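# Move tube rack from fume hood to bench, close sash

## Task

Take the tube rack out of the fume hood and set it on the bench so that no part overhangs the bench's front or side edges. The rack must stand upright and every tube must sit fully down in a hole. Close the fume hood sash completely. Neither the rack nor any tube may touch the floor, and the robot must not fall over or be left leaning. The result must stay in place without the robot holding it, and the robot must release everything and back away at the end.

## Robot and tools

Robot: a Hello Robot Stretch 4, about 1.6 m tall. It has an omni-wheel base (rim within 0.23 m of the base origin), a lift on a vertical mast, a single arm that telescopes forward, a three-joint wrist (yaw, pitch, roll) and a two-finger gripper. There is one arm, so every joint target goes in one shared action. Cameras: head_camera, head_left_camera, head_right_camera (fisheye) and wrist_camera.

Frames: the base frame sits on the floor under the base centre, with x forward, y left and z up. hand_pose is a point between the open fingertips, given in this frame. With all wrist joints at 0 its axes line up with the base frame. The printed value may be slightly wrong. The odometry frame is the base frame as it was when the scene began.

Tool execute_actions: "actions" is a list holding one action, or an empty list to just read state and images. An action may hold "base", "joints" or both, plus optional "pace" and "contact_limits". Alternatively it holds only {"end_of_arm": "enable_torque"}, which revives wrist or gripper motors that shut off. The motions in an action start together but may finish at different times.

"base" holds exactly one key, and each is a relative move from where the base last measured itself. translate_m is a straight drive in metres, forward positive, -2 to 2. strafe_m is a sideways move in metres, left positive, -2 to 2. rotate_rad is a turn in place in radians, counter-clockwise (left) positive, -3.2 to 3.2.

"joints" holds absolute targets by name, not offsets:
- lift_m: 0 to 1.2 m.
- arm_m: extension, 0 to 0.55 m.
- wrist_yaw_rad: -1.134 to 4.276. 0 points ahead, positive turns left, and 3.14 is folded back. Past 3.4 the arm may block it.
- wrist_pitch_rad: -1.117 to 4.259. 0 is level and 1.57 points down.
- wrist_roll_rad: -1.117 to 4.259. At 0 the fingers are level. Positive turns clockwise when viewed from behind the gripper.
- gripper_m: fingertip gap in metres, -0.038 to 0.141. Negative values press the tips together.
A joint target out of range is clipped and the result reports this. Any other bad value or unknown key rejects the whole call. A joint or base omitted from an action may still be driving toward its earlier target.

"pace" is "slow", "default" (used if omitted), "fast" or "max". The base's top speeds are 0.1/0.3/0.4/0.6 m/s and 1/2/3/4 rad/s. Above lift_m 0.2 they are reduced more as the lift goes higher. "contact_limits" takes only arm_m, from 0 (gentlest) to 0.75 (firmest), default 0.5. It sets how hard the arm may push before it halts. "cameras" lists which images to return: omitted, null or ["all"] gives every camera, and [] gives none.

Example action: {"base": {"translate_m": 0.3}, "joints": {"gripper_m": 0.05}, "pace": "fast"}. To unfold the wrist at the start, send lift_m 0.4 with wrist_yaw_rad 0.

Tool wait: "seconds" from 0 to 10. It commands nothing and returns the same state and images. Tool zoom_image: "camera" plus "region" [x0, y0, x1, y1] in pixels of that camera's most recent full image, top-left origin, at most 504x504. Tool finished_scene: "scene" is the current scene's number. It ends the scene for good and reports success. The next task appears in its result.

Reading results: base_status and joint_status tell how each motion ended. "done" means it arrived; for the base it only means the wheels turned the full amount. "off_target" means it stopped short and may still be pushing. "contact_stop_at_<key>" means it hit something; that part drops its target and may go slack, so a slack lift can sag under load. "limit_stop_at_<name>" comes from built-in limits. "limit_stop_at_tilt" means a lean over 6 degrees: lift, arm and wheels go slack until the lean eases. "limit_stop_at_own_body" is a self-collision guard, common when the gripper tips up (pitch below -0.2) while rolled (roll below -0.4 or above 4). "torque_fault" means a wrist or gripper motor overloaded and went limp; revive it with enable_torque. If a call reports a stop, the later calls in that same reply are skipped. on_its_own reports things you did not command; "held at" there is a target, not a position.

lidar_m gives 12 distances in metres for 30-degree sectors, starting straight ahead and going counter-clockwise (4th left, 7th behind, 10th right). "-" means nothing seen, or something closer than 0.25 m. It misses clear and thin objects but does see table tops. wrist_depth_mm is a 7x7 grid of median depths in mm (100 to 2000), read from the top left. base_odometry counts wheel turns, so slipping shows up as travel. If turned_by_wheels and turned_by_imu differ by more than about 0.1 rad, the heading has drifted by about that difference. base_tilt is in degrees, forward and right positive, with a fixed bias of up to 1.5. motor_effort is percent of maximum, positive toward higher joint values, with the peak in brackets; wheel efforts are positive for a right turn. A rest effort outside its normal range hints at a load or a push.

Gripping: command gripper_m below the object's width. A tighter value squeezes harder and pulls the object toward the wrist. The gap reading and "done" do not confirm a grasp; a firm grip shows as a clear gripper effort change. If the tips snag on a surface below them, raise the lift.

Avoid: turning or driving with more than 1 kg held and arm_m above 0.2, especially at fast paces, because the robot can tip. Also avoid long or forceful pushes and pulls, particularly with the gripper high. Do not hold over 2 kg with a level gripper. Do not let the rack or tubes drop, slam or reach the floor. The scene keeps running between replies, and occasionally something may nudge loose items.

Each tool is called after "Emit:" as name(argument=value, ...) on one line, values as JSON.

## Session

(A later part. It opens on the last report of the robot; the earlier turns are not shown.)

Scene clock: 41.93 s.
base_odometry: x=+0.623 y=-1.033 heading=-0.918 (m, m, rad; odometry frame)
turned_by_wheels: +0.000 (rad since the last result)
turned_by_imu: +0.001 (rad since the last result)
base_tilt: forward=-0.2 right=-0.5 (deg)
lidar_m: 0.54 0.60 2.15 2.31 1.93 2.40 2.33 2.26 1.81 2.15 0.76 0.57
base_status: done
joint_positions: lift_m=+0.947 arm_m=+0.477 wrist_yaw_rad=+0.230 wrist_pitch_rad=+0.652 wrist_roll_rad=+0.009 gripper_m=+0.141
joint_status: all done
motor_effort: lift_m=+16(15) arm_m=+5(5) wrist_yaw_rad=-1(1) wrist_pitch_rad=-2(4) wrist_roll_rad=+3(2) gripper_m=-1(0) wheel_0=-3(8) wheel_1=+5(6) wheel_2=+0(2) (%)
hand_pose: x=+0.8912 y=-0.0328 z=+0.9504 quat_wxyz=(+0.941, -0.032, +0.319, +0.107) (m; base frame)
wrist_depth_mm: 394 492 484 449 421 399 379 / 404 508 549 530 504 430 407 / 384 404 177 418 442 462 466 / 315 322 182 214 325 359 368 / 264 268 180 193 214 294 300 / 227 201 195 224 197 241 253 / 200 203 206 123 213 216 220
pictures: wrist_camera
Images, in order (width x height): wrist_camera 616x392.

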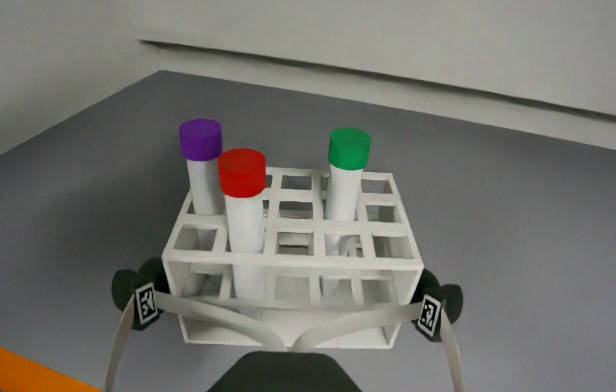

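Emit:
execute_actions(actions=[{"joints":{"gripper_m":0.07},"pace":"slow"}], cameras=["wrist_camera"])

Emit:
execute_actions(actions=[{"joints":{"lift_m":0.98},"pace":"slow"}], cameras=["wrist_camera","head_left_camera"])

Scene clock: 45.73 s.
base_odometry: x=+0.623 y=-1.033 heading=-0.918 (m, m, rad; odometry frame)
turned_by_wheels: +0.000 (rad since the last result)
turned_by_imu: +0.002 (rad since the last result)
base_tilt: forward=-0.2 right=-0.4 (deg)
lidar_m: 0.54 0.60 2.16 2.31 1.93 2.36 2.34 2.28 1.81 2.16 0.76 0.59
base_status: not commanded
joint_positions: lift_m=+0.947 arm_m=+0.477 wrist_yaw_rad=+0.230 wrist_pitch_rad=+0.653 wrist_roll_rad=+0.009 gripper_m=+0.071
joint_status: all done
motor_effort: lift_m=+15(16) arm_m=+5(5) wrist_yaw_rad=-1(1) wrist_pitch_rad=-6(5) wrist_roll_rad=+2(2) gripper_m=-25(24) wheel_0=-3(3) wheel_1=+5(5) wheel_2=+0(0) (%)
hand_pose: x=+0.8911 y=-0.0328 z=+0.9502 quat_wxyz=(+0.941, -0.032, +0.319, +0.107) (m; base frame)
wrist_depth_mm: 394 492 480 449 424 399 379 / 404 500 544 525 504 430 410 / 384 399 160 407 424 455 469 / 315 320 155 195 243 357 366 / 263 260 165 178 189 294 298 / 226 177 189 219 186 248 252 / 196 204 200 118 207 212 220
pictures: wrist_camera
Images, in order (width x height): wrist_camera 616x392.

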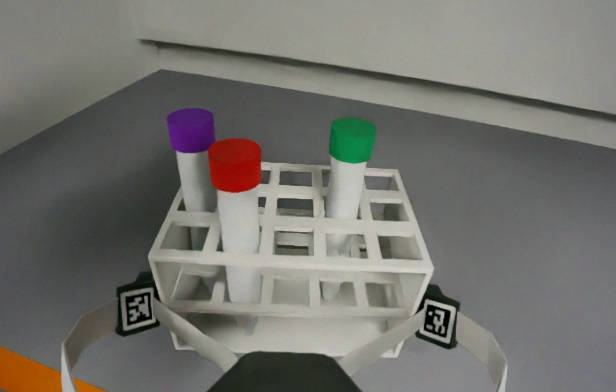

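Scene clock: 46.83 s.
base_odometry: x=+0.623 y=-1.033 heading=-0.918 (m, m, rad; odometry frame)
turned_by_wheels: +0.000 (rad since the last result)
turned_by_imu: +0.000 (rad since the last result)
base_tilt: forward=-0.2 right=-0.4 (deg)
lidar_m: 0.54 0.60 2.16 2.30 1.95 2.39 2.34 2.29 1.81 2.15 0.74 0.58
base_status: not commanded
joint_positions: lift_m=+0.980 arm_m=+0.477 wrist_yaw_rad=+0.230 wrist_pitch_rad=+0.653 wrist_roll_rad=+0.009 gripper_m=+0.071
joint_status: all done
motor_effort: lift_m=+21(21) arm_m=+5(5) wrist_yaw_rad=-1(1) wrist_pitch_rad=-6(4) wrist_roll_rad=+2(2) gripper_m=-24(25) wheel_0=-3(3) wheel_1=+5(5) wheel_2=+0(0) (%)
hand_pose: x=+0.8911 y=-0.0328 z=+0.9828 quat_wxyz=(+0.941, -0.032, +0.319, +0.107) (m; base frame)
wrist_depth_mm: 394 496 480 445 424 399 379 / 404 530 569 496 459 430 410 / 415 462 161 469 492 500 492 / 364 373 155 195 244 415 430 / 304 301 165 178 189 340 345 / 262 177 189 218 186 287 291 / 227 236 203 118 239 246 257
pictures: head_left_camera, wrist_camera
Images, in order (width x height): head_left_camera 420x672, wrist_camera 616x392.

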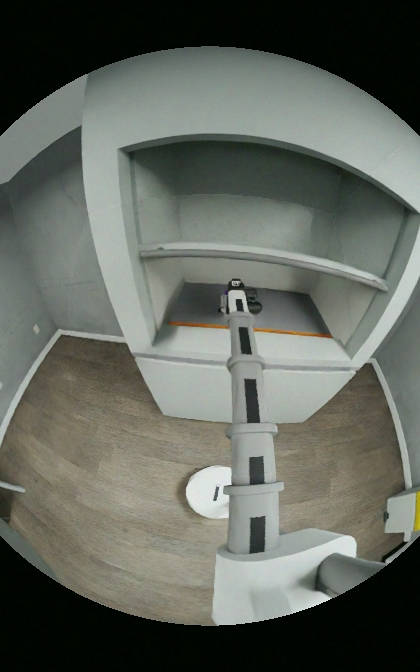

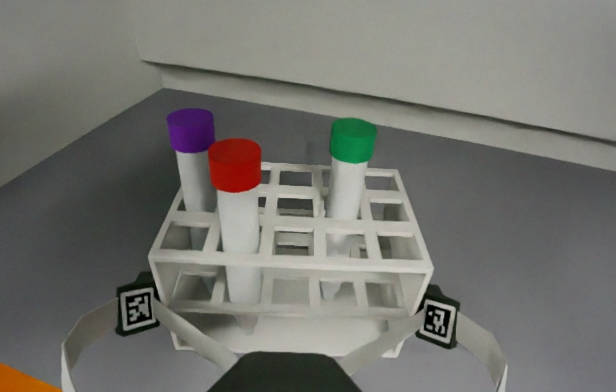

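Emit:
execute_actions(actions=[{"joints":{"lift_m":1.05},"pace":"slow"}], cameras=[])

Emit:
execute_actions(actions=[{"joints":{"arm_m":0.0},"base":{"translate_m":-0.3},"pace":"slow"}])

Scene clock: 48.60 s.
base_odometry: x=+0.623 y=-1.033 heading=-0.918 (m, m, rad; odometry frame)
turned_by_wheels: +0.000 (rad since the last result)
turned_by_imu: +0.001 (rad since the last result)
base_tilt: forward=-0.2 right=-0.5 (deg)
lidar_m: 0.55 0.59 2.16 2.30 1.94 2.38 2.34 2.28 1.82 2.17 0.77 0.57
base_status: not commanded
joint_positions: lift_m=+1.050 arm_m=+0.477 wrist_yaw_rad=+0.230 wrist_pitch_rad=+0.653 wrist_roll_rad=+0.009 gripper_m=+0.071
joint_status: all done
motor_effort: lift_m=+20(21) arm_m=+5(5) wrist_yaw_rad=-1(1) wrist_pitch_rad=-8(7) wrist_roll_rad=+2(2) gripper_m=-25(24) wheel_0=-3(4) wheel_1=+5(5) wheel_2=+0(0) (%)
hand_pose: x=+0.8911 y=-0.0328 z=+1.0528 quat_wxyz=(+0.941, -0.032, +0.319, +0.107) (m; base frame)
wrist_depth_mm: 394 496 480 449 424 399 379 / 404 530 530 492 462 433 404 / 421 544 160 535 492 469 445 / 433 484 155 196 244 535 517 / 394 389 165 178 188 442 452 / 340 176 189 218 186 373 375 / 294 304 204 119 309 319 329
pictures: none
No camera images: the call's "cameras" was empty. Leave "cameras" out to get every camera's image.

Scene clock: 54.67 s.
base_odometry: x=+0.441 y=-0.795 heading=-0.919 (m, m, rad; odometry frame)
turned_by_wheels: +0.000 (rad since the last result)
turned_by_imu: +0.002 (rad since the last result)
base_tilt: forward=-0.4 right=-0.6 (deg)
lidar_m: 0.35 0.90 2.59 1.85 1.91 2.09 2.03 2.15 1.74 1.74 2.25 0.88
base_status: done
joint_positions: lift_m=+1.050 arm_m=+0.001 wrist_yaw_rad=+0.230 wrist_pitch_rad=+0.653 wrist_roll_rad=+0.009 gripper_m=+0.071
joint_status: all done
motor_effort: lift_m=+20(20) arm_m=-5(7) wrist_yaw_rad=+0(0) wrist_pitch_rad=-7(6) wrist_roll_rad=+2(3) gripper_m=-24(24) wheel_0=-4(7) wheel_1=-4(5) wheel_2=+6(4) (%)
hand_pose: x=+0.4149 y=-0.0328 z=+1.0528 quat_wxyz=(+0.941, -0.032, +0.319, +0.107) (m; base frame)
wrist_depth_mm: 1661 661 842 1138 1118 1042 991 / 1921 723 707 723 904 976 991 / - 1921 160 683 634 615 603 / 1863 1808 153 195 244 661 627 / 1576 1537 165 178 189 723 683 / 1366 176 190 218 186 778 750 / 1160 1205 203 119 991 891 842
pictures: head_camera, head_left_camera, head_right_camera, wrist_camera
Images, in order (width x height): head_camera 420x560, head_left_camera 420x672, head_right_camera 420x672, wrist_camera 616x392.

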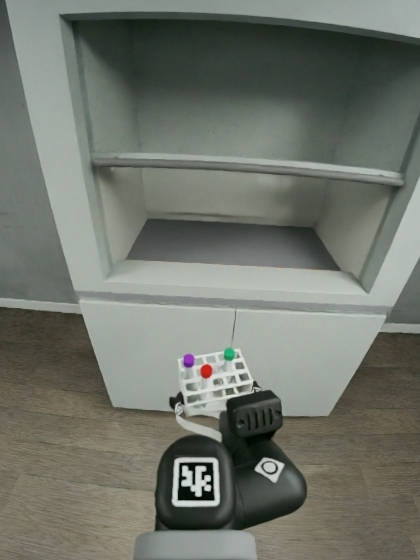

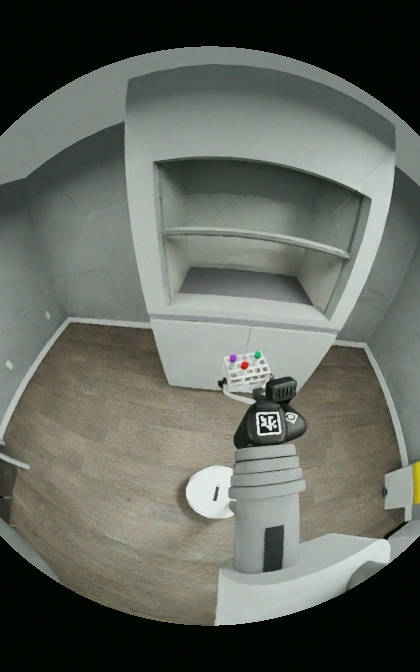

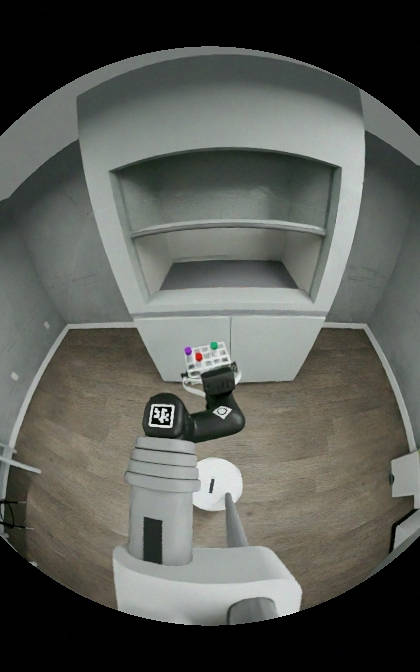

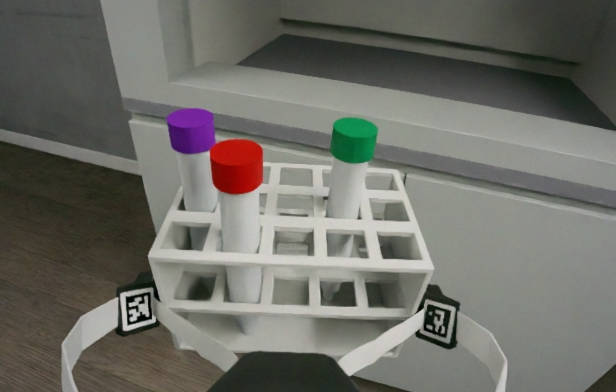

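Emit:
execute_actions(actions=[{"base":{"rotate_rad":1.57},"pace":"slow","joints":{"wrist_yaw_rad":0}}])

Scene clock: 63.23 s.
base_odometry: x=+0.441 y=-0.795 heading=+0.650 (m, m, rad; odometry frame)
turned_by_wheels: +1.569 (rad since the last result)
turned_by_imu: +1.599 (rad since the last result)
base_tilt: forward=-0.3 right=-0.5 (deg)
lidar_m: 0.39 1.91 2.08 2.00 2.15 1.76 1.74 2.26 0.86 0.85 0.90 0.42
base_status: done
joint_positions: lift_m=+1.050 arm_m=+0.001 wrist_yaw_rad=+0.000 wrist_pitch_rad=+0.653 wrist_roll_rad=+0.009 gripper_m=+0.071
joint_status: all done
motor_effort: lift_m=+20(20) arm_m=-5(5) wrist_yaw_rad=-2(5) wrist_pitch_rad=-7(6) wrist_roll_rad=+2(2) gripper_m=-24(26) wheel_0=-3(8) wheel_1=-4(6) wheel_2=-4(5) (%)
hand_pose: x=+0.4010 y=-0.0873 z=+1.0528 quat_wxyz=(+0.947, +0.004, +0.321, -0.001) (m; base frame)
wrist_depth_mm: 1708 1756 - - - - - / 1808 - - - - - - / - - 160 - - - - / 1808 1921 153 195 244 - - / 1537 1537 165 178 189 1756 1756 / 1366 177 189 219 187 1464 1464 / 1160 1205 203 118 1205 1281 1308
pictures: head_camera, head_left_camera, head_right_camera, wrist_camera
Images, in order (width x height): head_camera 420x560, head_left_camera 420x672, head_right_camera 420x672, wrist_camera 616x392.

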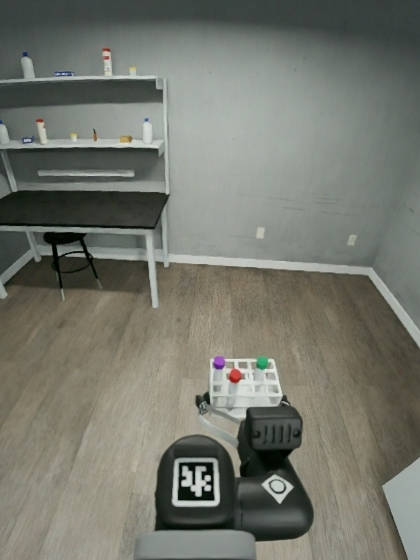

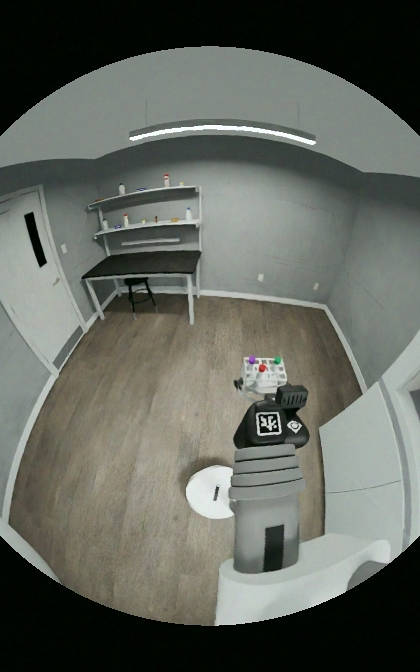

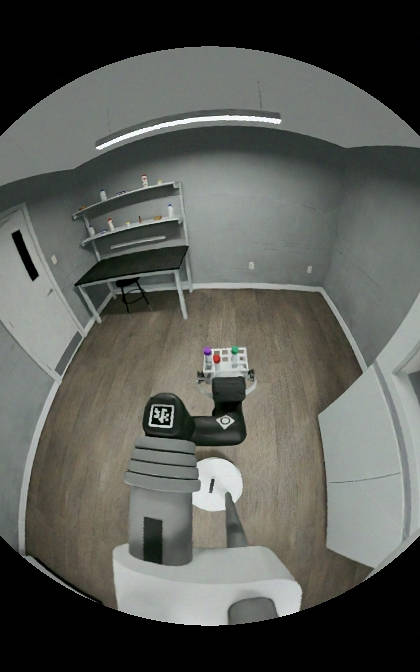

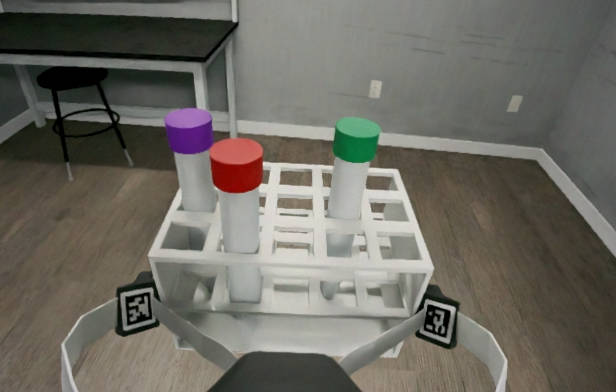

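Emit:
execute_actions(actions=[{"base":{"strafe_m":0.75}}], cameras=[])

Emit:
execute_actions(actions=[{"base":{"translate_m":1.1}}])

Scene clock: 67.40 s.
base_odometry: x=-0.013 y=-0.198 heading=+0.650 (m, m, rad; odometry frame)
turned_by_wheels: +0.000 (rad since the last result)
turned_by_imu: +0.003 (rad since the last result)
base_tilt: forward=-0.3 right=-0.6 (deg)
lidar_m: 0.39 1.69 1.31 1.26 1.34 1.66 1.64 2.24 1.64 1.60 1.70 0.41
base_status: done
joint_positions: lift_m=+1.050 arm_m=+0.001 wrist_yaw_rad=+0.000 wrist_pitch_rad=+0.653 wrist_roll_rad=+0.009 gripper_m=+0.071
joint_status: not commanded
motor_effort: lift_m=+20(20) arm_m=-5(5) wrist_yaw_rad=-1(2) wrist_pitch_rad=-7(7) wrist_roll_rad=+2(3) gripper_m=-26(25) wheel_0=+0(9) wheel_1=+0(10) wheel_2=+0(3) (%)
hand_pose: x=+0.4010 y=-0.0873 z=+1.0528 quat_wxyz=(+0.947, +0.004, +0.321, -0.001) (m; base frame)
wrist_depth_mm: 1618 1756 1921 - - - - / 1661 - 1921 - - - - / 1808 - 161 - - - - / 1756 1921 155 195 244 - - / 1576 1537 165 178 189 1756 1756 / 1366 177 190 218 186 1464 1499 / 1160 1205 203 119 1229 1255 1281
pictures: none
No camera images: the call's "cameras" was empty. Leave "cameras" out to get every camera's image.

Scene clock: 72.57 s.
base_odometry: x=+0.862 y=+0.468 heading=+0.650 (m, m, rad; odometry frame)
turned_by_wheels: +0.000 (rad since the last result)
turned_by_imu: +0.004 (rad since the last result)
base_tilt: forward=-0.3 right=-0.5 (deg)
lidar_m: 0.39 0.79 1.15 1.19 1.30 1.85 2.73 2.26 1.74 2.52 2.07 0.41
base_status: done
joint_positions: lift_m=+1.050 arm_m=+0.001 wrist_yaw_rad=+0.000 wrist_pitch_rad=+0.653 wrist_roll_rad=+0.009 gripper_m=+0.071
joint_status: not commanded
motor_effort: lift_m=+20(20) arm_m=-5(5) wrist_yaw_rad=-1(1) wrist_pitch_rad=-6(7) wrist_roll_rad=+2(2) gripper_m=-24(24) wheel_0=+3(4) wheel_1=+1(6) wheel_2=-3(10) (%)
hand_pose: x=+0.4010 y=-0.0873 z=+1.0528 quat_wxyz=(+0.947, +0.004, +0.321, -0.001) (m; base frame)
wrist_depth_mm: 1229 1182 1138 1160 1160 1118 1138 / 1182 1205 1255 1255 1255 1255 1229 / 904 917 159 946 976 1397 1366 / 723 741 170 196 243 1537 1499 / 1499 904 171 178 189 1618 1661 / 1336 177 189 217 187 1464 1464 / 1160 1205 203 119 1160 1281 1336
pictures: head_camera, head_left_camera, head_right_camera, wrist_camera
Images, in order (width x height): head_camera 420x560, head_left_camera 420x672, head_right_camera 420x672, wrist_camera 616x392.

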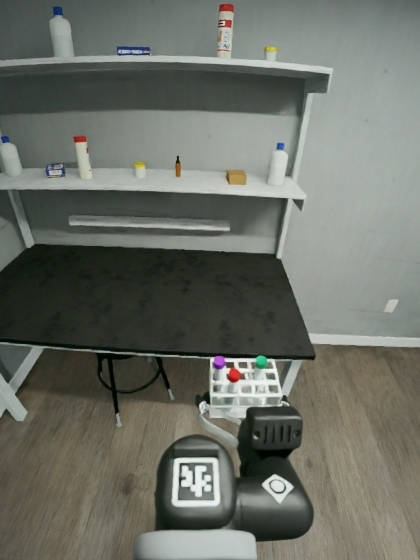

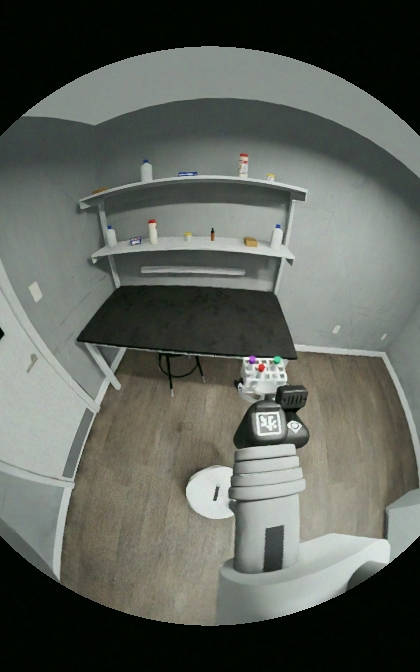

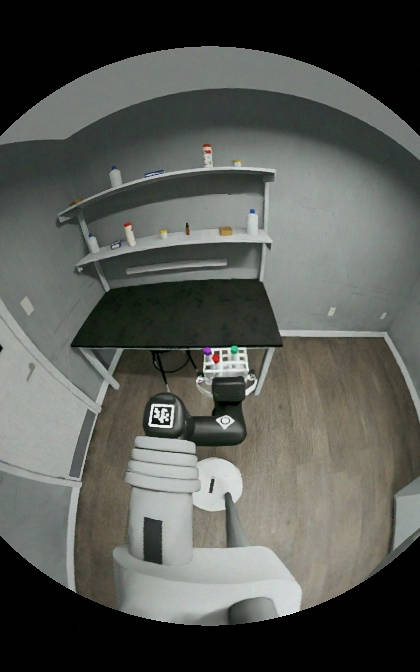

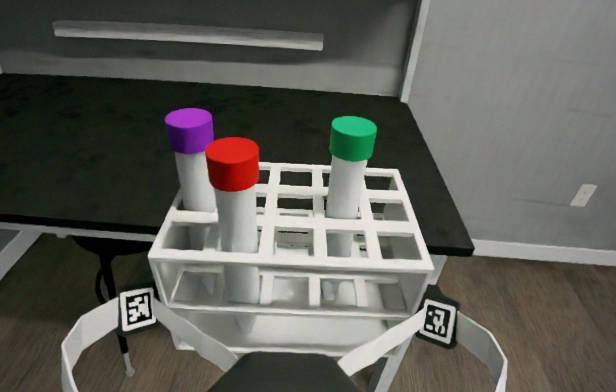

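Emit:
execute_actions(actions=[{"base":{"strafe_m":0.25}}], cameras=[])

Emit:
execute_actions(actions=[{"base":{"translate_m":0.15},"joints":{"arm_m":0.4},"pace":"slow"}])

Scene clock: 75.03 s.
base_odometry: x=+0.711 y=+0.667 heading=+0.650 (m, m, rad; odometry frame)
turned_by_wheels: +0.000 (rad since the last result)
turned_by_imu: +0.001 (rad since the last result)
base_tilt: forward=-0.3 right=-0.4 (deg)
lidar_m: 0.40 0.79 0.93 0.93 0.98 1.48 2.71 2.58 1.99 2.63 2.08 0.39
base_status: done
joint_positions: lift_m=+1.050 arm_m=+0.001 wrist_yaw_rad=+0.000 wrist_pitch_rad=+0.653 wrist_roll_rad=+0.009 gripper_m=+0.071
joint_status: not commanded
motor_effort: lift_m=+20(20) arm_m=-5(5) wrist_yaw_rad=-1(2) wrist_pitch_rad=-6(6) wrist_roll_rad=+2(2) gripper_m=-23(26) wheel_0=-2(10) wheel_1=+0(11) wheel_2=+0(1) (%)
hand_pose: x=+0.4010 y=-0.0874 z=+1.0528 quat_wxyz=(+0.947, +0.004, +0.321, -0.001) (m; base frame)
wrist_depth_mm: 1229 1205 1160 1182 1138 1160 1160 / 1205 1229 1281 1255 1255 1229 1255 / 891 904 160 931 976 1098 1397 / 715 741 161 195 244 842 1464 / 1366 1499 165 178 189 732 750 / 1308 176 189 218 186 904 1499 / 1138 1205 204 119 1229 1118 1308
pictures: none
No camera images: the call's "cameras" was empty. Leave "cameras" out to get every camera's image.

Scene clock: 80.30 s.
base_odometry: x=+0.830 y=+0.758 heading=+0.651 (m, m, rad; odometry frame)
turned_by_wheels: +0.000 (rad since the last result)
turned_by_imu: +0.003 (rad since the last result)
base_tilt: forward=-0.2 right=-0.4 (deg)
lidar_m: 0.60 0.65 0.90 0.90 1.00 1.46 2.87 2.61 2.06 2.77 0.85 0.64
base_status: done
joint_positions: lift_m=+1.050 arm_m=+0.399 wrist_yaw_rad=+0.000 wrist_pitch_rad=+0.653 wrist_roll_rad=+0.009 gripper_m=+0.071
joint_status: all done
motor_effort: lift_m=+20(20) arm_m=+5(6) wrist_yaw_rad=+0(1) wrist_pitch_rad=-6(7) wrist_roll_rad=+1(3) gripper_m=-25(25) wheel_0=+3(1) wheel_1=+4(7) wheel_2=-4(14) (%)
hand_pose: x=+0.7992 y=-0.0874 z=+1.0528 quat_wxyz=(+0.947, +0.004, +0.321, -0.001) (m; base frame)
wrist_depth_mm: 723 732 715 699 699 683 676 / 768 723 768 741 750 741 741 / 878 854 161 842 820 820 788 / 715 732 157 196 244 820 842 / 597 597 167 178 189 668 691 / 521 176 190 218 187 569 574 / 452 462 204 119 473 488 504
pictures: head_camera, head_left_camera, head_right_camera, wrist_camera
Images, in order (width x height): head_camera 420x560, head_left_camera 420x672, head_right_camera 420x672, wrist_camera 616x392.

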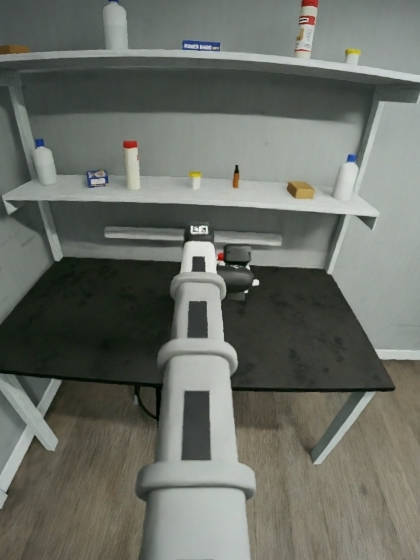

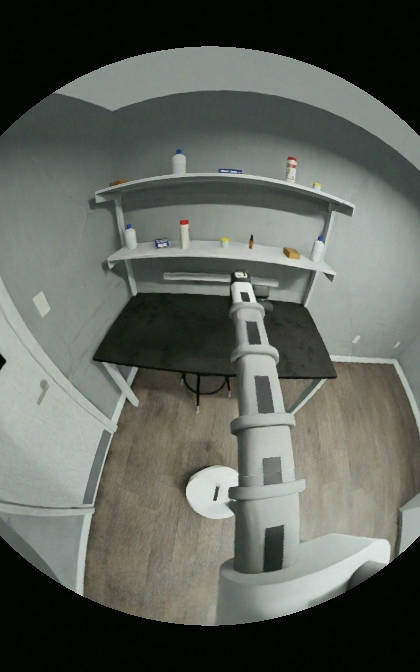

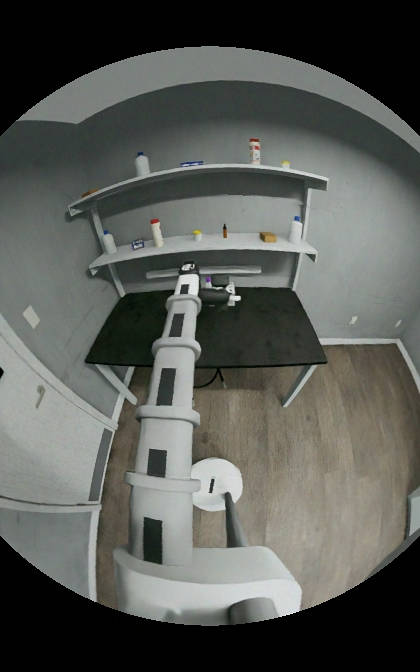

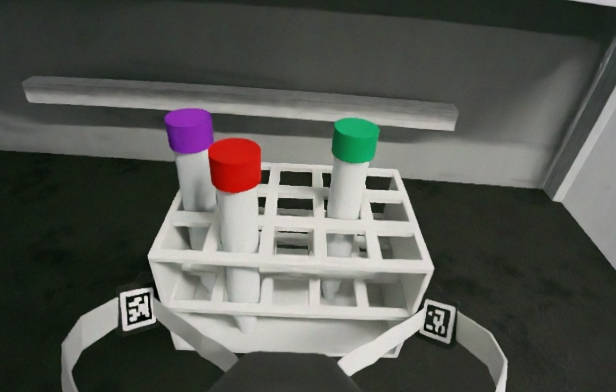

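Emit:
execute_actions(actions=[{"joints":{"lift_m":0.83},"pace":"slow"}], cameras=["wrist_camera","head_right_camera"])

Scene clock: 83.03 s.
base_odometry: x=+0.830 y=+0.758 heading=+0.651 (m, m, rad; odometry frame)
turned_by_wheels: +0.000 (rad since the last result)
turned_by_imu: +0.001 (rad since the last result)
base_tilt: forward=-0.3 right=-0.5 (deg)
lidar_m: 0.60 0.64 0.90 0.91 1.00 1.47 2.87 2.60 2.05 2.77 0.84 0.62
base_status: not commanded
joint_positions: lift_m=+0.830 arm_m=+0.399 wrist_yaw_rad=+0.000 wrist_pitch_rad=+0.653 wrist_roll_rad=+0.009 gripper_m=+0.071
joint_status: all done
motor_effort: lift_m=+16(18) arm_m=+5(5) wrist_yaw_rad=-2(1) wrist_pitch_rad=-8(6) wrist_roll_rad=+2(3) gripper_m=-24(24) wheel_0=+3(3) wheel_1=+4(4) wheel_2=-4(4) (%)
hand_pose: x=+0.7992 y=-0.0874 z=+0.8331 quat_wxyz=(+0.947, +0.004, +0.321, -0.001) (m; base frame)
wrist_depth_mm: 732 723 715 707 699 683 683 / 634 654 676 699 732 723 715 / 480 484 160 496 517 564 585 / 384 397 160 195 243 439 452 / 324 320 167 178 189 359 368 / 278 176 189 218 186 304 307 / 241 249 204 119 254 260 274
pictures: head_right_camera, wrist_camera
Images, in order (width x height): head_right_camera 420x672, wrist_camera 616x392.

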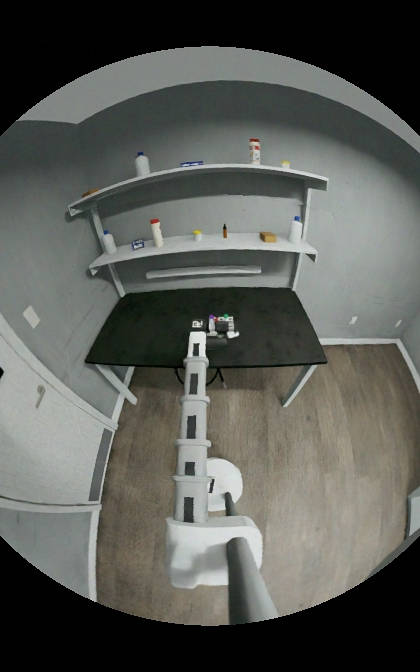

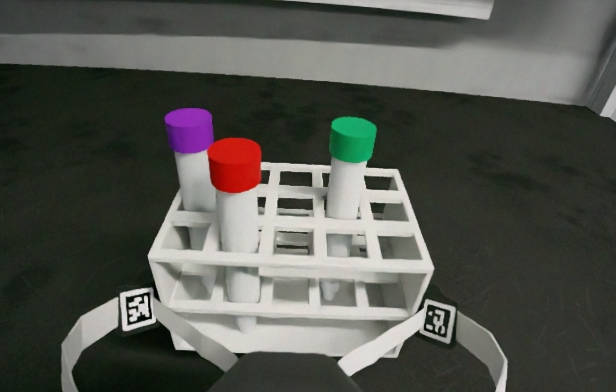

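Emit:
execute_actions(actions=[{"joints":{"lift_m":0.805},"pace":"slow"}], cameras=[])

Emit:
execute_actions(actions=[{"joints":{"lift_m":0.792},"pace":"slow"}], cameras=["wrist_camera"])

Scene clock: 84.43 s.
base_odometry: x=+0.830 y=+0.758 heading=+0.651 (m, m, rad; odometry frame)
turned_by_wheels: +0.000 (rad since the last result)
turned_by_imu: +0.001 (rad since the last result)
base_tilt: forward=-0.4 right=-0.5 (deg)
lidar_m: 0.61 0.65 0.91 0.89 0.98 1.45 2.86 2.59 2.04 2.78 0.84 0.62
base_status: not commanded
joint_positions: lift_m=+0.805 arm_m=+0.399 wrist_yaw_rad=+0.000 wrist_pitch_rad=+0.653 wrist_roll_rad=+0.009 gripper_m=+0.071
joint_status: all done
motor_effort: lift_m=+16(10) arm_m=+5(5) wrist_yaw_rad=-1(1) wrist_pitch_rad=-7(7) wrist_roll_rad=+2(2) gripper_m=-24(25) wheel_0=+3(3) wheel_1=+4(4) wheel_2=-4(4) (%)
hand_pose: x=+0.7992 y=-0.0874 z=+0.8082 quat_wxyz=(+0.947, +0.004, +0.321, -0.001) (m; base frame)
wrist_depth_mm: 732 723 715 707 691 683 676 / 569 591 609 634 668 707 715 / 433 439 161 449 469 508 525 / 347 357 156 195 359 397 413 / 290 287 166 178 189 324 332 / 251 177 189 218 186 276 277 / 217 224 203 119 228 235 243
pictures: none
No camera images: the call's "cameras" was empty. Leave "cameras" out to get every camera's image.

Scene clock: 85.23 s.
base_odometry: x=+0.830 y=+0.758 heading=+0.651 (m, m, rad; odometry frame)
turned_by_wheels: +0.000 (rad since the last result)
turned_by_imu: +0.000 (rad since the last result)
base_tilt: forward=-0.3 right=-0.4 (deg)
lidar_m: 0.59 0.62 0.89 0.89 1.00 1.47 2.88 2.60 2.04 2.77 0.84 0.64
base_status: not commanded
joint_positions: lift_m=+0.792 arm_m=+0.399 wrist_yaw_rad=+0.000 wrist_pitch_rad=+0.653 wrist_roll_rad=+0.009 gripper_m=+0.071
joint_status: all done
motor_effort: lift_m=+16(17) arm_m=+5(5) wrist_yaw_rad=-1(1) wrist_pitch_rad=-7(7) wrist_roll_rad=+2(2) gripper_m=-23(23) wheel_0=+3(3) wheel_1=+4(5) wheel_2=-4(4) (%)
hand_pose: x=+0.7992 y=-0.0874 z=+0.7952 quat_wxyz=(+0.947, +0.004, +0.321, -0.001) (m; base frame)
wrist_depth_mm: 715 723 715 707 691 683 676 / 539 559 574 597 627 661 699 / 407 413 160 421 445 480 500 / 329 336 154 195 244 375 384 / 273 272 166 178 189 307 312 / 236 177 190 219 186 260 264 / 205 212 204 118 216 222 229
pictures: wrist_camera
Images, in order (width x height): wrist_camera 616x392.

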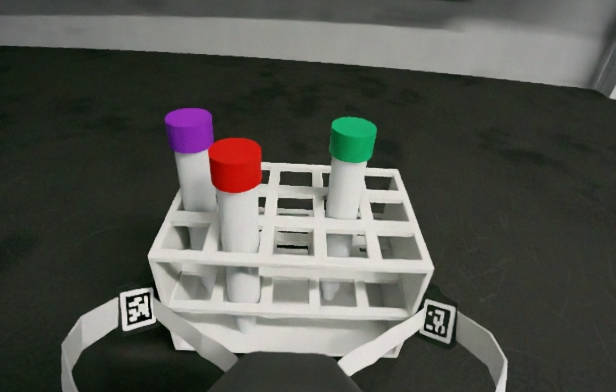

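Emit:
execute_actions(actions=[{"joints":{"lift_m":0.783},"pace":"slow"}], cameras=[])

Scene clock: 86.20 s.
base_odometry: x=+0.830 y=+0.758 heading=+0.651 (m, m, rad; odometry frame)
turned_by_wheels: +0.000 (rad since the last result)
turned_by_imu: +0.000 (rad since the last result)
base_tilt: forward=-0.3 right=-0.5 (deg)
lidar_m: 0.60 0.64 0.91 0.90 1.00 1.49 2.87 2.58 2.03 2.77 0.84 0.62
base_status: not commanded
joint_positions: lift_m=+0.783 arm_m=+0.399 wrist_yaw_rad=+0.000 wrist_pitch_rad=+0.653 wrist_roll_rad=+0.009 gripper_m=+0.071
joint_status: all done
motor_effort: lift_m=+16(16) arm_m=+5(5) wrist_yaw_rad=+0(1) wrist_pitch_rad=-5(6) wrist_roll_rad=+3(3) gripper_m=-24(25) wheel_0=+3(3) wheel_1=+5(5) wheel_2=-4(4) (%)
hand_pose: x=+0.7992 y=-0.0874 z=+0.7861 quat_wxyz=(+0.947, +0.004, +0.321, -0.001) (m; base frame)
wrist_depth_mm: 723 715 707 699 691 683 668 / 517 530 554 574 603 640 683 / 389 397 160 404 424 455 477 / 312 322 154 195 243 359 368 / 263 259 166 177 189 294 300 / 225 176 190 219 186 248 252 / 196 203 200 119 207 213 220
pictures: none
No camera images: the call's "cameras" was empty. Leave "cameras" out to get every camera's image.

Matches; release.

Emit:
execute_actions(actions=[{"joints":{"gripper_m":0.141},"pace":"slow"}], cameras=[])

Emit:
execute_actions(actions=[{"joints":{"arm_m":0.3},"pace":"slow"}], cameras=["wrist_camera"])

Scene clock: 89.93 s.
base_odometry: x=+0.830 y=+0.758 heading=+0.651 (m, m, rad; odometry frame)
turned_by_wheels: +0.000 (rad since the last result)
turned_by_imu: +0.002 (rad since the last result)
base_tilt: forward=-0.4 right=-0.4 (deg)
lidar_m: 0.59 0.64 0.88 0.90 1.00 1.48 2.88 2.59 2.04 2.78 0.86 0.62
base_status: not commanded
joint_positions: lift_m=+0.783 arm_m=+0.399 wrist_yaw_rad=+0.000 wrist_pitch_rad=+0.652 wrist_roll_rad=+0.009 gripper_m=+0.141
joint_status: all done
motor_effort: lift_m=+16(16) arm_m=+5(5) wrist_yaw_rad=-1(1) wrist_pitch_rad=-4(8) wrist_roll_rad=+2(2) gripper_m=+0(23) wheel_0=+3(3) wheel_1=+4(4) wheel_2=-4(4) (%)
hand_pose: x=+0.7992 y=-0.0874 z=+0.7862 quat_wxyz=(+0.947, +0.004, +0.320, -0.001) (m; base frame)
wrist_depth_mm: 715 715 715 699 699 683 676 / 517 535 559 574 603 647 683 / 392 402 183 407 439 459 480 / 314 322 185 213 325 359 370 / 263 268 190 218 216 296 300 / 227 208 198 231 200 243 253 / 200 204 207 123 213 216 220
pictures: none
No camera images: the call's "cameras" was empty. Leave "cameras" out to get every camera's image.

Scene clock: 92.23 s.
base_odometry: x=+0.830 y=+0.758 heading=+0.651 (m, m, rad; odometry frame)
turned_by_wheels: +0.000 (rad since the last result)
turned_by_imu: +0.001 (rad since the last result)
base_tilt: forward=-0.3 right=-0.4 (deg)
lidar_m: 0.61 0.62 0.90 0.91 1.00 1.48 2.87 2.58 2.06 2.78 0.84 0.63
base_status: not commanded
joint_positions: lift_m=+0.783 arm_m=+0.301 wrist_yaw_rad=+0.000 wrist_pitch_rad=+0.652 wrist_roll_rad=+0.009 gripper_m=+0.141
joint_status: all done
motor_effort: lift_m=+16(16) arm_m=-5(6) wrist_yaw_rad=-1(1) wrist_pitch_rad=-4(6) wrist_roll_rad=+2(2) gripper_m=+2(1) wheel_0=+3(4) wheel_1=+5(4) wheel_2=-4(4) (%)
hand_pose: x=+0.7011 y=-0.0874 z=+0.7863 quat_wxyz=(+0.947, +0.004, +0.320, -0.001) (m; base frame)
wrist_depth_mm: 759 768 788 768 788 768 750 / 521 539 521 535 603 640 683 / 392 402 291 281 427 459 480 / 317 322 307 309 340 359 368 / 264 271 278 283 290 296 300 / 227 207 232 241 216 244 254 / 200 204 207 123 214 216 221
pictures: wrist_camera
Images, in order (width x height): wrist_camera 616x392.

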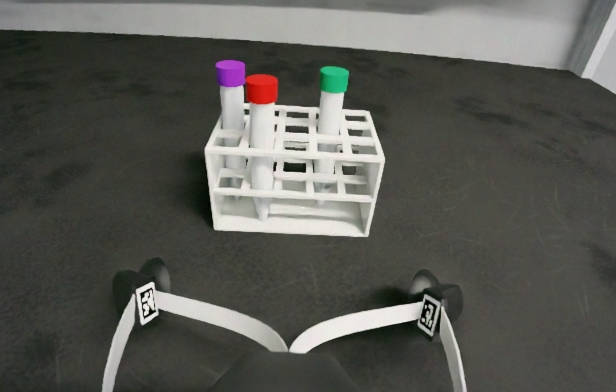

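Emit:
execute_actions(actions=[{"joints":{"arm_m":0.0,"lift_m":0.8}}], cameras=[])

Emit:
execute_actions(actions=[{"joints":{"wrist_pitch_rad":0.0,"lift_m":0.6}}], cameras=["wrist_camera"])

Emit:
zoom_image(camera="wrist_camera", region=[230,130,370,250])

Scene clock: 94.73 s.
base_odometry: x=+0.830 y=+0.758 heading=+0.651 (m, m, rad; odometry frame)
turned_by_wheels: +0.000 (rad since the last result)
turned_by_imu: +0.001 (rad since the last result)
base_tilt: forward=-0.3 right=-0.4 (deg)
lidar_m: 0.60 0.64 0.91 0.91 0.98 1.46 2.87 2.59 2.04 2.79 0.84 0.62
base_status: not commanded
joint_positions: lift_m=+0.800 arm_m=+0.001 wrist_yaw_rad=+0.000 wrist_pitch_rad=+0.652 wrist_roll_rad=+0.010 gripper_m=+0.141
joint_status: all done
motor_effort: lift_m=+20(17) arm_m=-5(5) wrist_yaw_rad=+0(1) wrist_pitch_rad=-4(5) wrist_roll_rad=+3(2) gripper_m=+1(1) wheel_0=+3(3) wheel_1=+4(4) wheel_2=-4(4) (%)
hand_pose: x=+0.4011 y=-0.0874 z=+0.8030 quat_wxyz=(+0.947, +0.005, +0.320, -0.002) (m; base frame)
wrist_depth_mm: 820 842 917 904 1025 1008 1025 / 564 585 603 559 661 707 750 / 430 439 452 469 484 500 525 / 1281 668 661 496 492 484 445 / 1255 1229 1308 1336 1366 1397 1430 / 1060 207 1078 1138 216 1138 683 / 946 960 976 123 991 1008 878
pictures: none
No camera images: the call's "cameras" was empty. Leave "cameras" out to get every camera's image.

Scene clock: 96.63 s.
base_odometry: x=+0.830 y=+0.758 heading=+0.651 (m, m, rad; odometry frame)
turned_by_wheels: +0.000 (rad since the last result)
turned_by_imu: +0.001 (rad since the last result)
base_tilt: forward=-0.3 right=-0.4 (deg)
lidar_m: 0.60 0.65 0.87 0.89 0.98 1.49 2.87 2.61 2.05 2.77 0.85 0.62
base_status: not commanded
joint_positions: lift_m=+0.600 arm_m=+0.001 wrist_yaw_rad=+0.000 wrist_pitch_rad=+0.003 wrist_roll_rad=+0.010 gripper_m=+0.141
joint_status: all done
motor_effort: lift_m=+16(13) arm_m=-5(5) wrist_yaw_rad=+0(0) wrist_pitch_rad=-6(9) wrist_roll_rad=+2(1) gripper_m=+1(1) wheel_0=+3(4) wheel_1=+5(5) wheel_2=-4(4) (%)
hand_pose: x=+0.4603 y=-0.0874 z=+0.7776 quat_wxyz=(+1.000, +0.005, +0.001, +0.000) (m; base frame)
wrist_depth_mm: 917 917 1160 1160 1160 1160 1160 / 1138 1182 1160 1182 1098 1008 1138 / 1182 1182 1205 1182 1160 1160 1160 / 1182 1182 1160 1098 1160 1160 1138 / 402 413 452 496 539 585 627 / 418 207 421 418 216 384 424 / 1078 559 603 123 1160 1138 1160
pictures: wrist_camera
Images, in order (width x height): wrist_camera 616x392.

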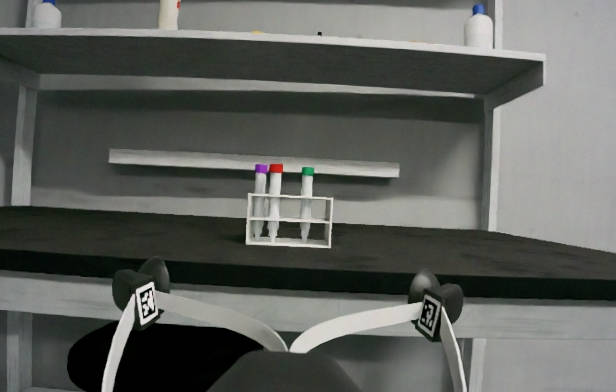

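Region (230, 130, 370, 250) of wrist_camera's 616x392 image, scaled by 3.600; it fills the top 432 rows of this view, and the rest is white.

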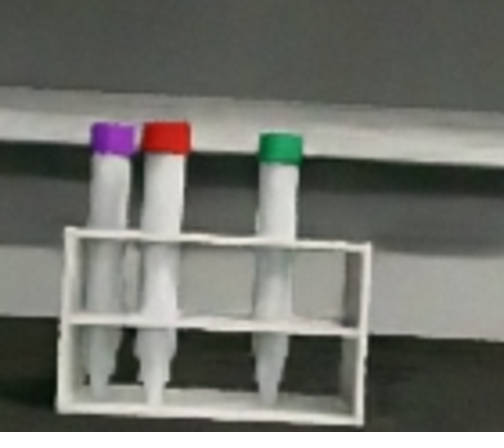

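Emit:
execute_actions(actions=[{"base":{"translate_m":-1.25},"pace":"fast"}], cameras=[])

Emit:
execute_actions(actions=[{"base":{"rotate_rad":-1.57},"joints":{"gripper_m":0.06,"wrist_roll_rad":1.57}}], cameras=[])

Emit:
execute_actions(actions=[{"base":{"translate_m":1.1},"joints":{"lift_m":1.2}}])

Scene clock: 101.70 s.
base_odometry: x=-0.165 y=+0.001 heading=+0.651 (m, m, rad; odometry frame)
turned_by_wheels: +0.000 (rad since the last result)
turned_by_imu: +0.001 (rad since the last result)
base_tilt: forward=-0.2 right=-0.4 (deg)
lidar_m: 1.86 1.33 1.05 1.00 1.08 1.61 1.62 1.75 1.91 1.85 2.86 1.88
base_status: done
joint_positions: lift_m=+0.600 arm_m=+0.001 wrist_yaw_rad=+0.000 wrist_pitch_rad=+0.003 wrist_roll_rad=+0.010 gripper_m=+0.141
joint_status: not commanded
motor_effort: lift_m=+16(16) arm_m=-5(5) wrist_yaw_rad=+0(1) wrist_pitch_rad=-7(6) wrist_roll_rad=+2(2) gripper_m=+1(0) wheel_0=-2(8) wheel_1=-1(9) wheel_2=+2(15) (%)
hand_pose: x=+0.4603 y=-0.0874 z=+0.7776 quat_wxyz=(+1.000, +0.005, +0.001, +0.000) (m; base frame)
wrist_depth_mm: 1397 - - - - - - / 1464 - - - - - - / 1430 - - - - - - / 1430 1863 - - - - - / 1464 - - - - - - / 1499 207 - - 216 - - / 1499 1661 1708 123 1863 1808 -
pictures: none
No camera images: the call's "cameras" was empty. Leave "cameras" out to get every camera's image.

Scene clock: 103.77 s.
base_odometry: x=-0.165 y=+0.001 heading=-0.919 (m, m, rad; odometry frame)
turned_by_wheels: -1.569 (rad since the last result)
turned_by_imu: -1.596 (rad since the last result)
base_tilt: forward=-0.3 right=-0.5 (deg)
lidar_m: 1.84 2.85 1.91 1.85 1.37 1.03 1.02 1.06 1.58 1.60 1.73 1.89
base_status: done
joint_positions: lift_m=+0.600 arm_m=+0.001 wrist_yaw_rad=+0.000 wrist_pitch_rad=+0.003 wrist_roll_rad=+1.570 gripper_m=+0.060
joint_status: all done
motor_effort: lift_m=+16(16) arm_m=-5(5) wrist_yaw_rad=+0(0) wrist_pitch_rad=-6(5) wrist_roll_rad=+2(5) gripper_m=-1(2) wheel_0=+3(5) wheel_1=+3(10) wheel_2=+5(6) (%)
hand_pose: x=+0.4603 y=-0.0874 z=+0.7776 quat_wxyz=(+0.708, +0.707, +0.001, -0.001) (m; base frame)
wrist_depth_mm: - - - - - 1464 1042 / 1576 1576 1576 1618 1618 1499 1042 / 1537 - - 1576 1618 1464 1025 / 1576 - - 1618 1618 1430 1008 / 1576 - - 1576 1618 1430 1008 / 1537 1576 195 1618 1618 1397 976 / - - - 124 - 1366 960
pictures: none
No camera images: the call's "cameras" was empty. Leave "cameras" out to get every camera's image.

Scene clock: 108.93 s.
base_odometry: x=+0.503 y=-0.873 heading=-0.919 (m, m, rad; odometry frame)
turned_by_wheels: +0.000 (rad since the last result)
turned_by_imu: +0.003 (rad since the last result)
base_tilt: forward=-0.2 right=-0.4 (deg)
lidar_m: 0.74 0.81 2.46 1.89 1.91 2.20 2.13 2.25 1.77 1.74 1.06 0.78
base_status: done
joint_positions: lift_m=+1.200 arm_m=+0.001 wrist_yaw_rad=+0.000 wrist_pitch_rad=+0.003 wrist_roll_rad=+1.570 gripper_m=+0.060
joint_status: all done
motor_effort: lift_m=+19(24) arm_m=-5(5) wrist_yaw_rad=+0(0) wrist_pitch_rad=-7(7) wrist_roll_rad=+2(2) gripper_m=-4(2) wheel_0=+1(4) wheel_1=+3(6) wheel_2=-4(12) (%)
hand_pose: x=+0.4603 y=-0.0874 z=+1.3773 quat_wxyz=(+0.708, +0.707, +0.001, -0.001) (m; base frame)
wrist_depth_mm: 512 1098 1078 960 1008 878 549 / 512 1138 1138 1118 1160 866 539 / 517 1138 1160 1160 1182 866 544 / 521 1138 1160 1182 1160 831 544 / 525 1182 1160 1160 1182 820 549 / 525 1160 194 1182 1078 809 554 / 530 891 946 124 946 699 559
pictures: head_camera, head_left_camera, head_right_camera, wrist_camera
Images, in order (width x height): head_camera 420x560, head_left_camera 420x672, head_right_camera 420x672, wrist_camera 616x392.

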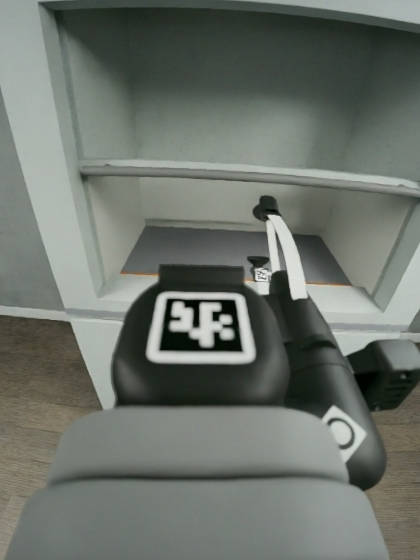

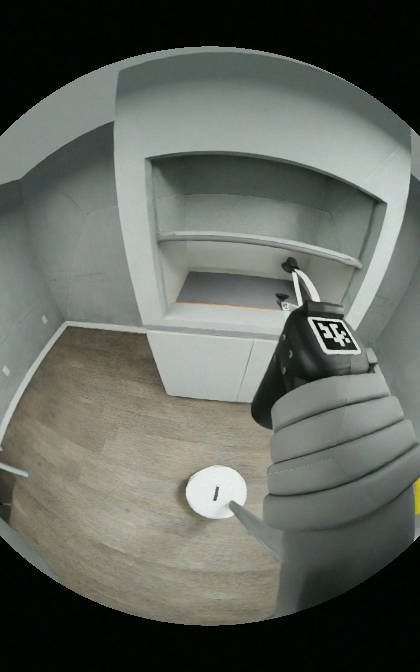

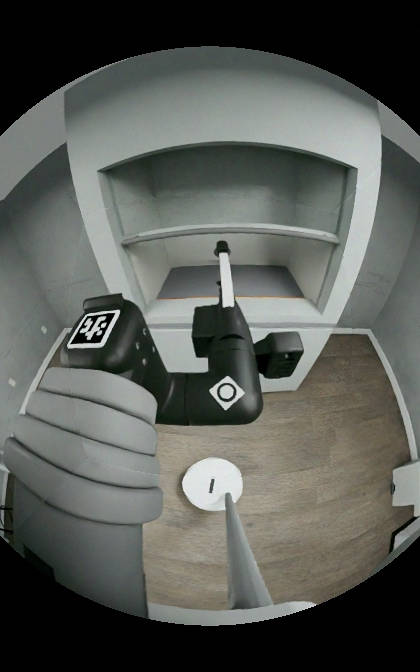

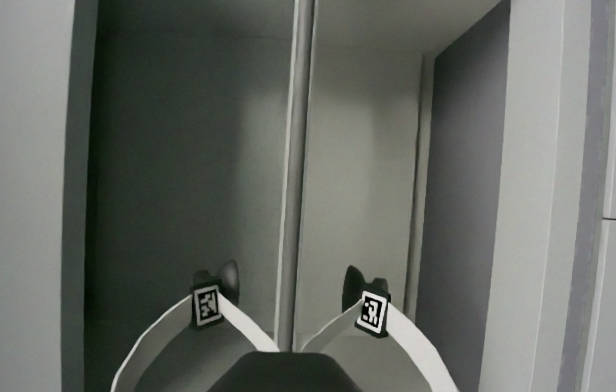

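Emit:
execute_actions(actions=[{"joints":{"arm_m":0.22,"gripper_m":0.08}}], cameras=["wrist_camera","head_left_camera"])

Scene clock: 111.00 s.
base_odometry: x=+0.503 y=-0.873 heading=-0.919 (m, m, rad; odometry frame)
turned_by_wheels: +0.000 (rad since the last result)
turned_by_imu: +0.001 (rad since the last result)
base_tilt: forward=-0.3 right=-0.5 (deg)
lidar_m: 0.75 0.81 2.49 1.88 1.91 2.18 2.13 2.25 1.77 1.77 1.03 0.78
base_status: not commanded
joint_positions: lift_m=+1.200 arm_m=+0.219 wrist_yaw_rad=+0.000 wrist_pitch_rad=+0.002 wrist_roll_rad=+1.570 gripper_m=+0.080
joint_status: all done
motor_effort: lift_m=+20(20) arm_m=+5(9) wrist_yaw_rad=-1(1) wrist_pitch_rad=-5(7) wrist_roll_rad=+2(2) gripper_m=+0(3) wheel_0=+1(1) wheel_1=+3(3) wheel_2=-4(4) (%)
hand_pose: x=+0.6785 y=-0.0874 z=+1.3774 quat_wxyz=(+0.708, +0.707, +0.001, -0.001) (m; base frame)
wrist_depth_mm: 946 904 931 946 946 878 609 / 946 931 931 931 946 854 603 / 946 931 931 946 960 854 591 / 946 931 946 946 960 831 585 / 946 946 931 976 960 820 580 / 946 946 211 392 215 798 574 / 878 866 931 124 931 759 580
pictures: head_left_camera, wrist_camera
Images, in order (width x height): head_left_camera 420x672, wrist_camera 616x392.

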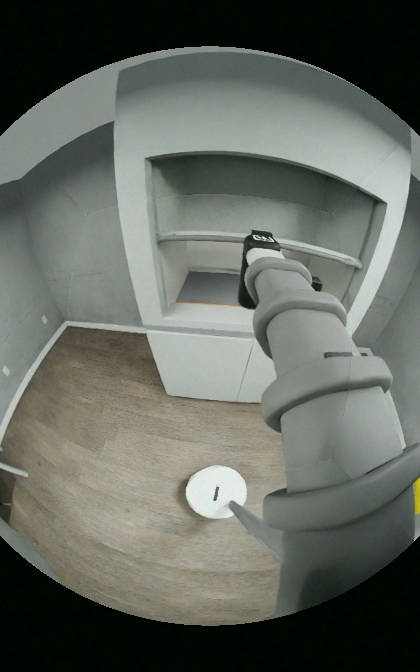

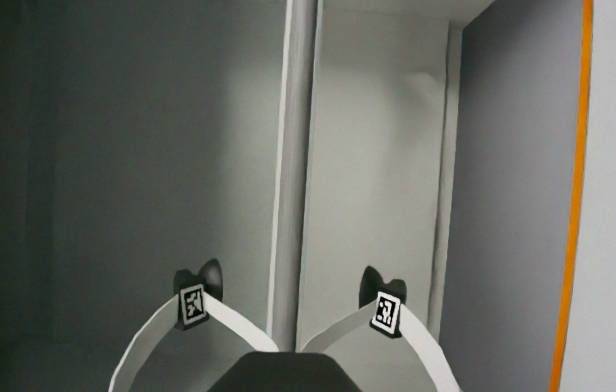

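Emit:
execute_actions(actions=[{"joints":{"arm_m":0.36},"pace":"slow","contact_limits":{"arm_m":0.2}}], cameras=["wrist_camera"])

Scene clock: 113.87 s.
base_odometry: x=+0.503 y=-0.873 heading=-0.919 (m, m, rad; odometry frame)
turned_by_wheels: +0.000 (rad since the last result)
turned_by_imu: +0.001 (rad since the last result)
base_tilt: forward=-0.3 right=-0.4 (deg)
lidar_m: 0.74 0.80 2.45 1.89 1.92 2.20 2.14 2.26 1.76 1.76 1.04 0.76
base_status: not commanded
joint_positions: lift_m=+1.200 arm_m=+0.359 wrist_yaw_rad=+0.000 wrist_pitch_rad=+0.002 wrist_roll_rad=+1.570 gripper_m=+0.080
joint_status: all done
motor_effort: lift_m=+20(20) arm_m=+5(5) wrist_yaw_rad=+0(1) wrist_pitch_rad=-4(4) wrist_roll_rad=+2(2) gripper_m=-1(1) wheel_0=+1(1) wheel_1=+3(3) wheel_2=-4(4) (%)
contact_limits: arm_m 0.2
hand_pose: x=+0.8185 y=-0.0874 z=+1.3774 quat_wxyz=(+0.708, +0.707, +0.001, -0.001) (m; base frame)
wrist_depth_mm: 788 798 788 198 809 820 603 / 778 798 798 243 820 809 609 / 788 798 809 245 809 820 603 / 788 798 809 202 831 842 591 / 809 809 820 205 831 820 580 / 809 820 211 200 216 809 569 / 809 809 820 124 842 768 569
pictures: wrist_camera
Images, in order (width x height): wrist_camera 616x392.

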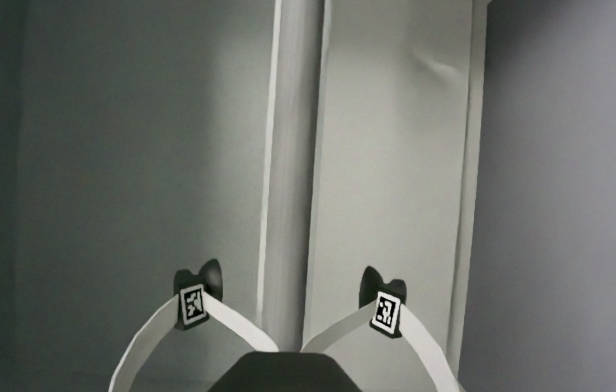

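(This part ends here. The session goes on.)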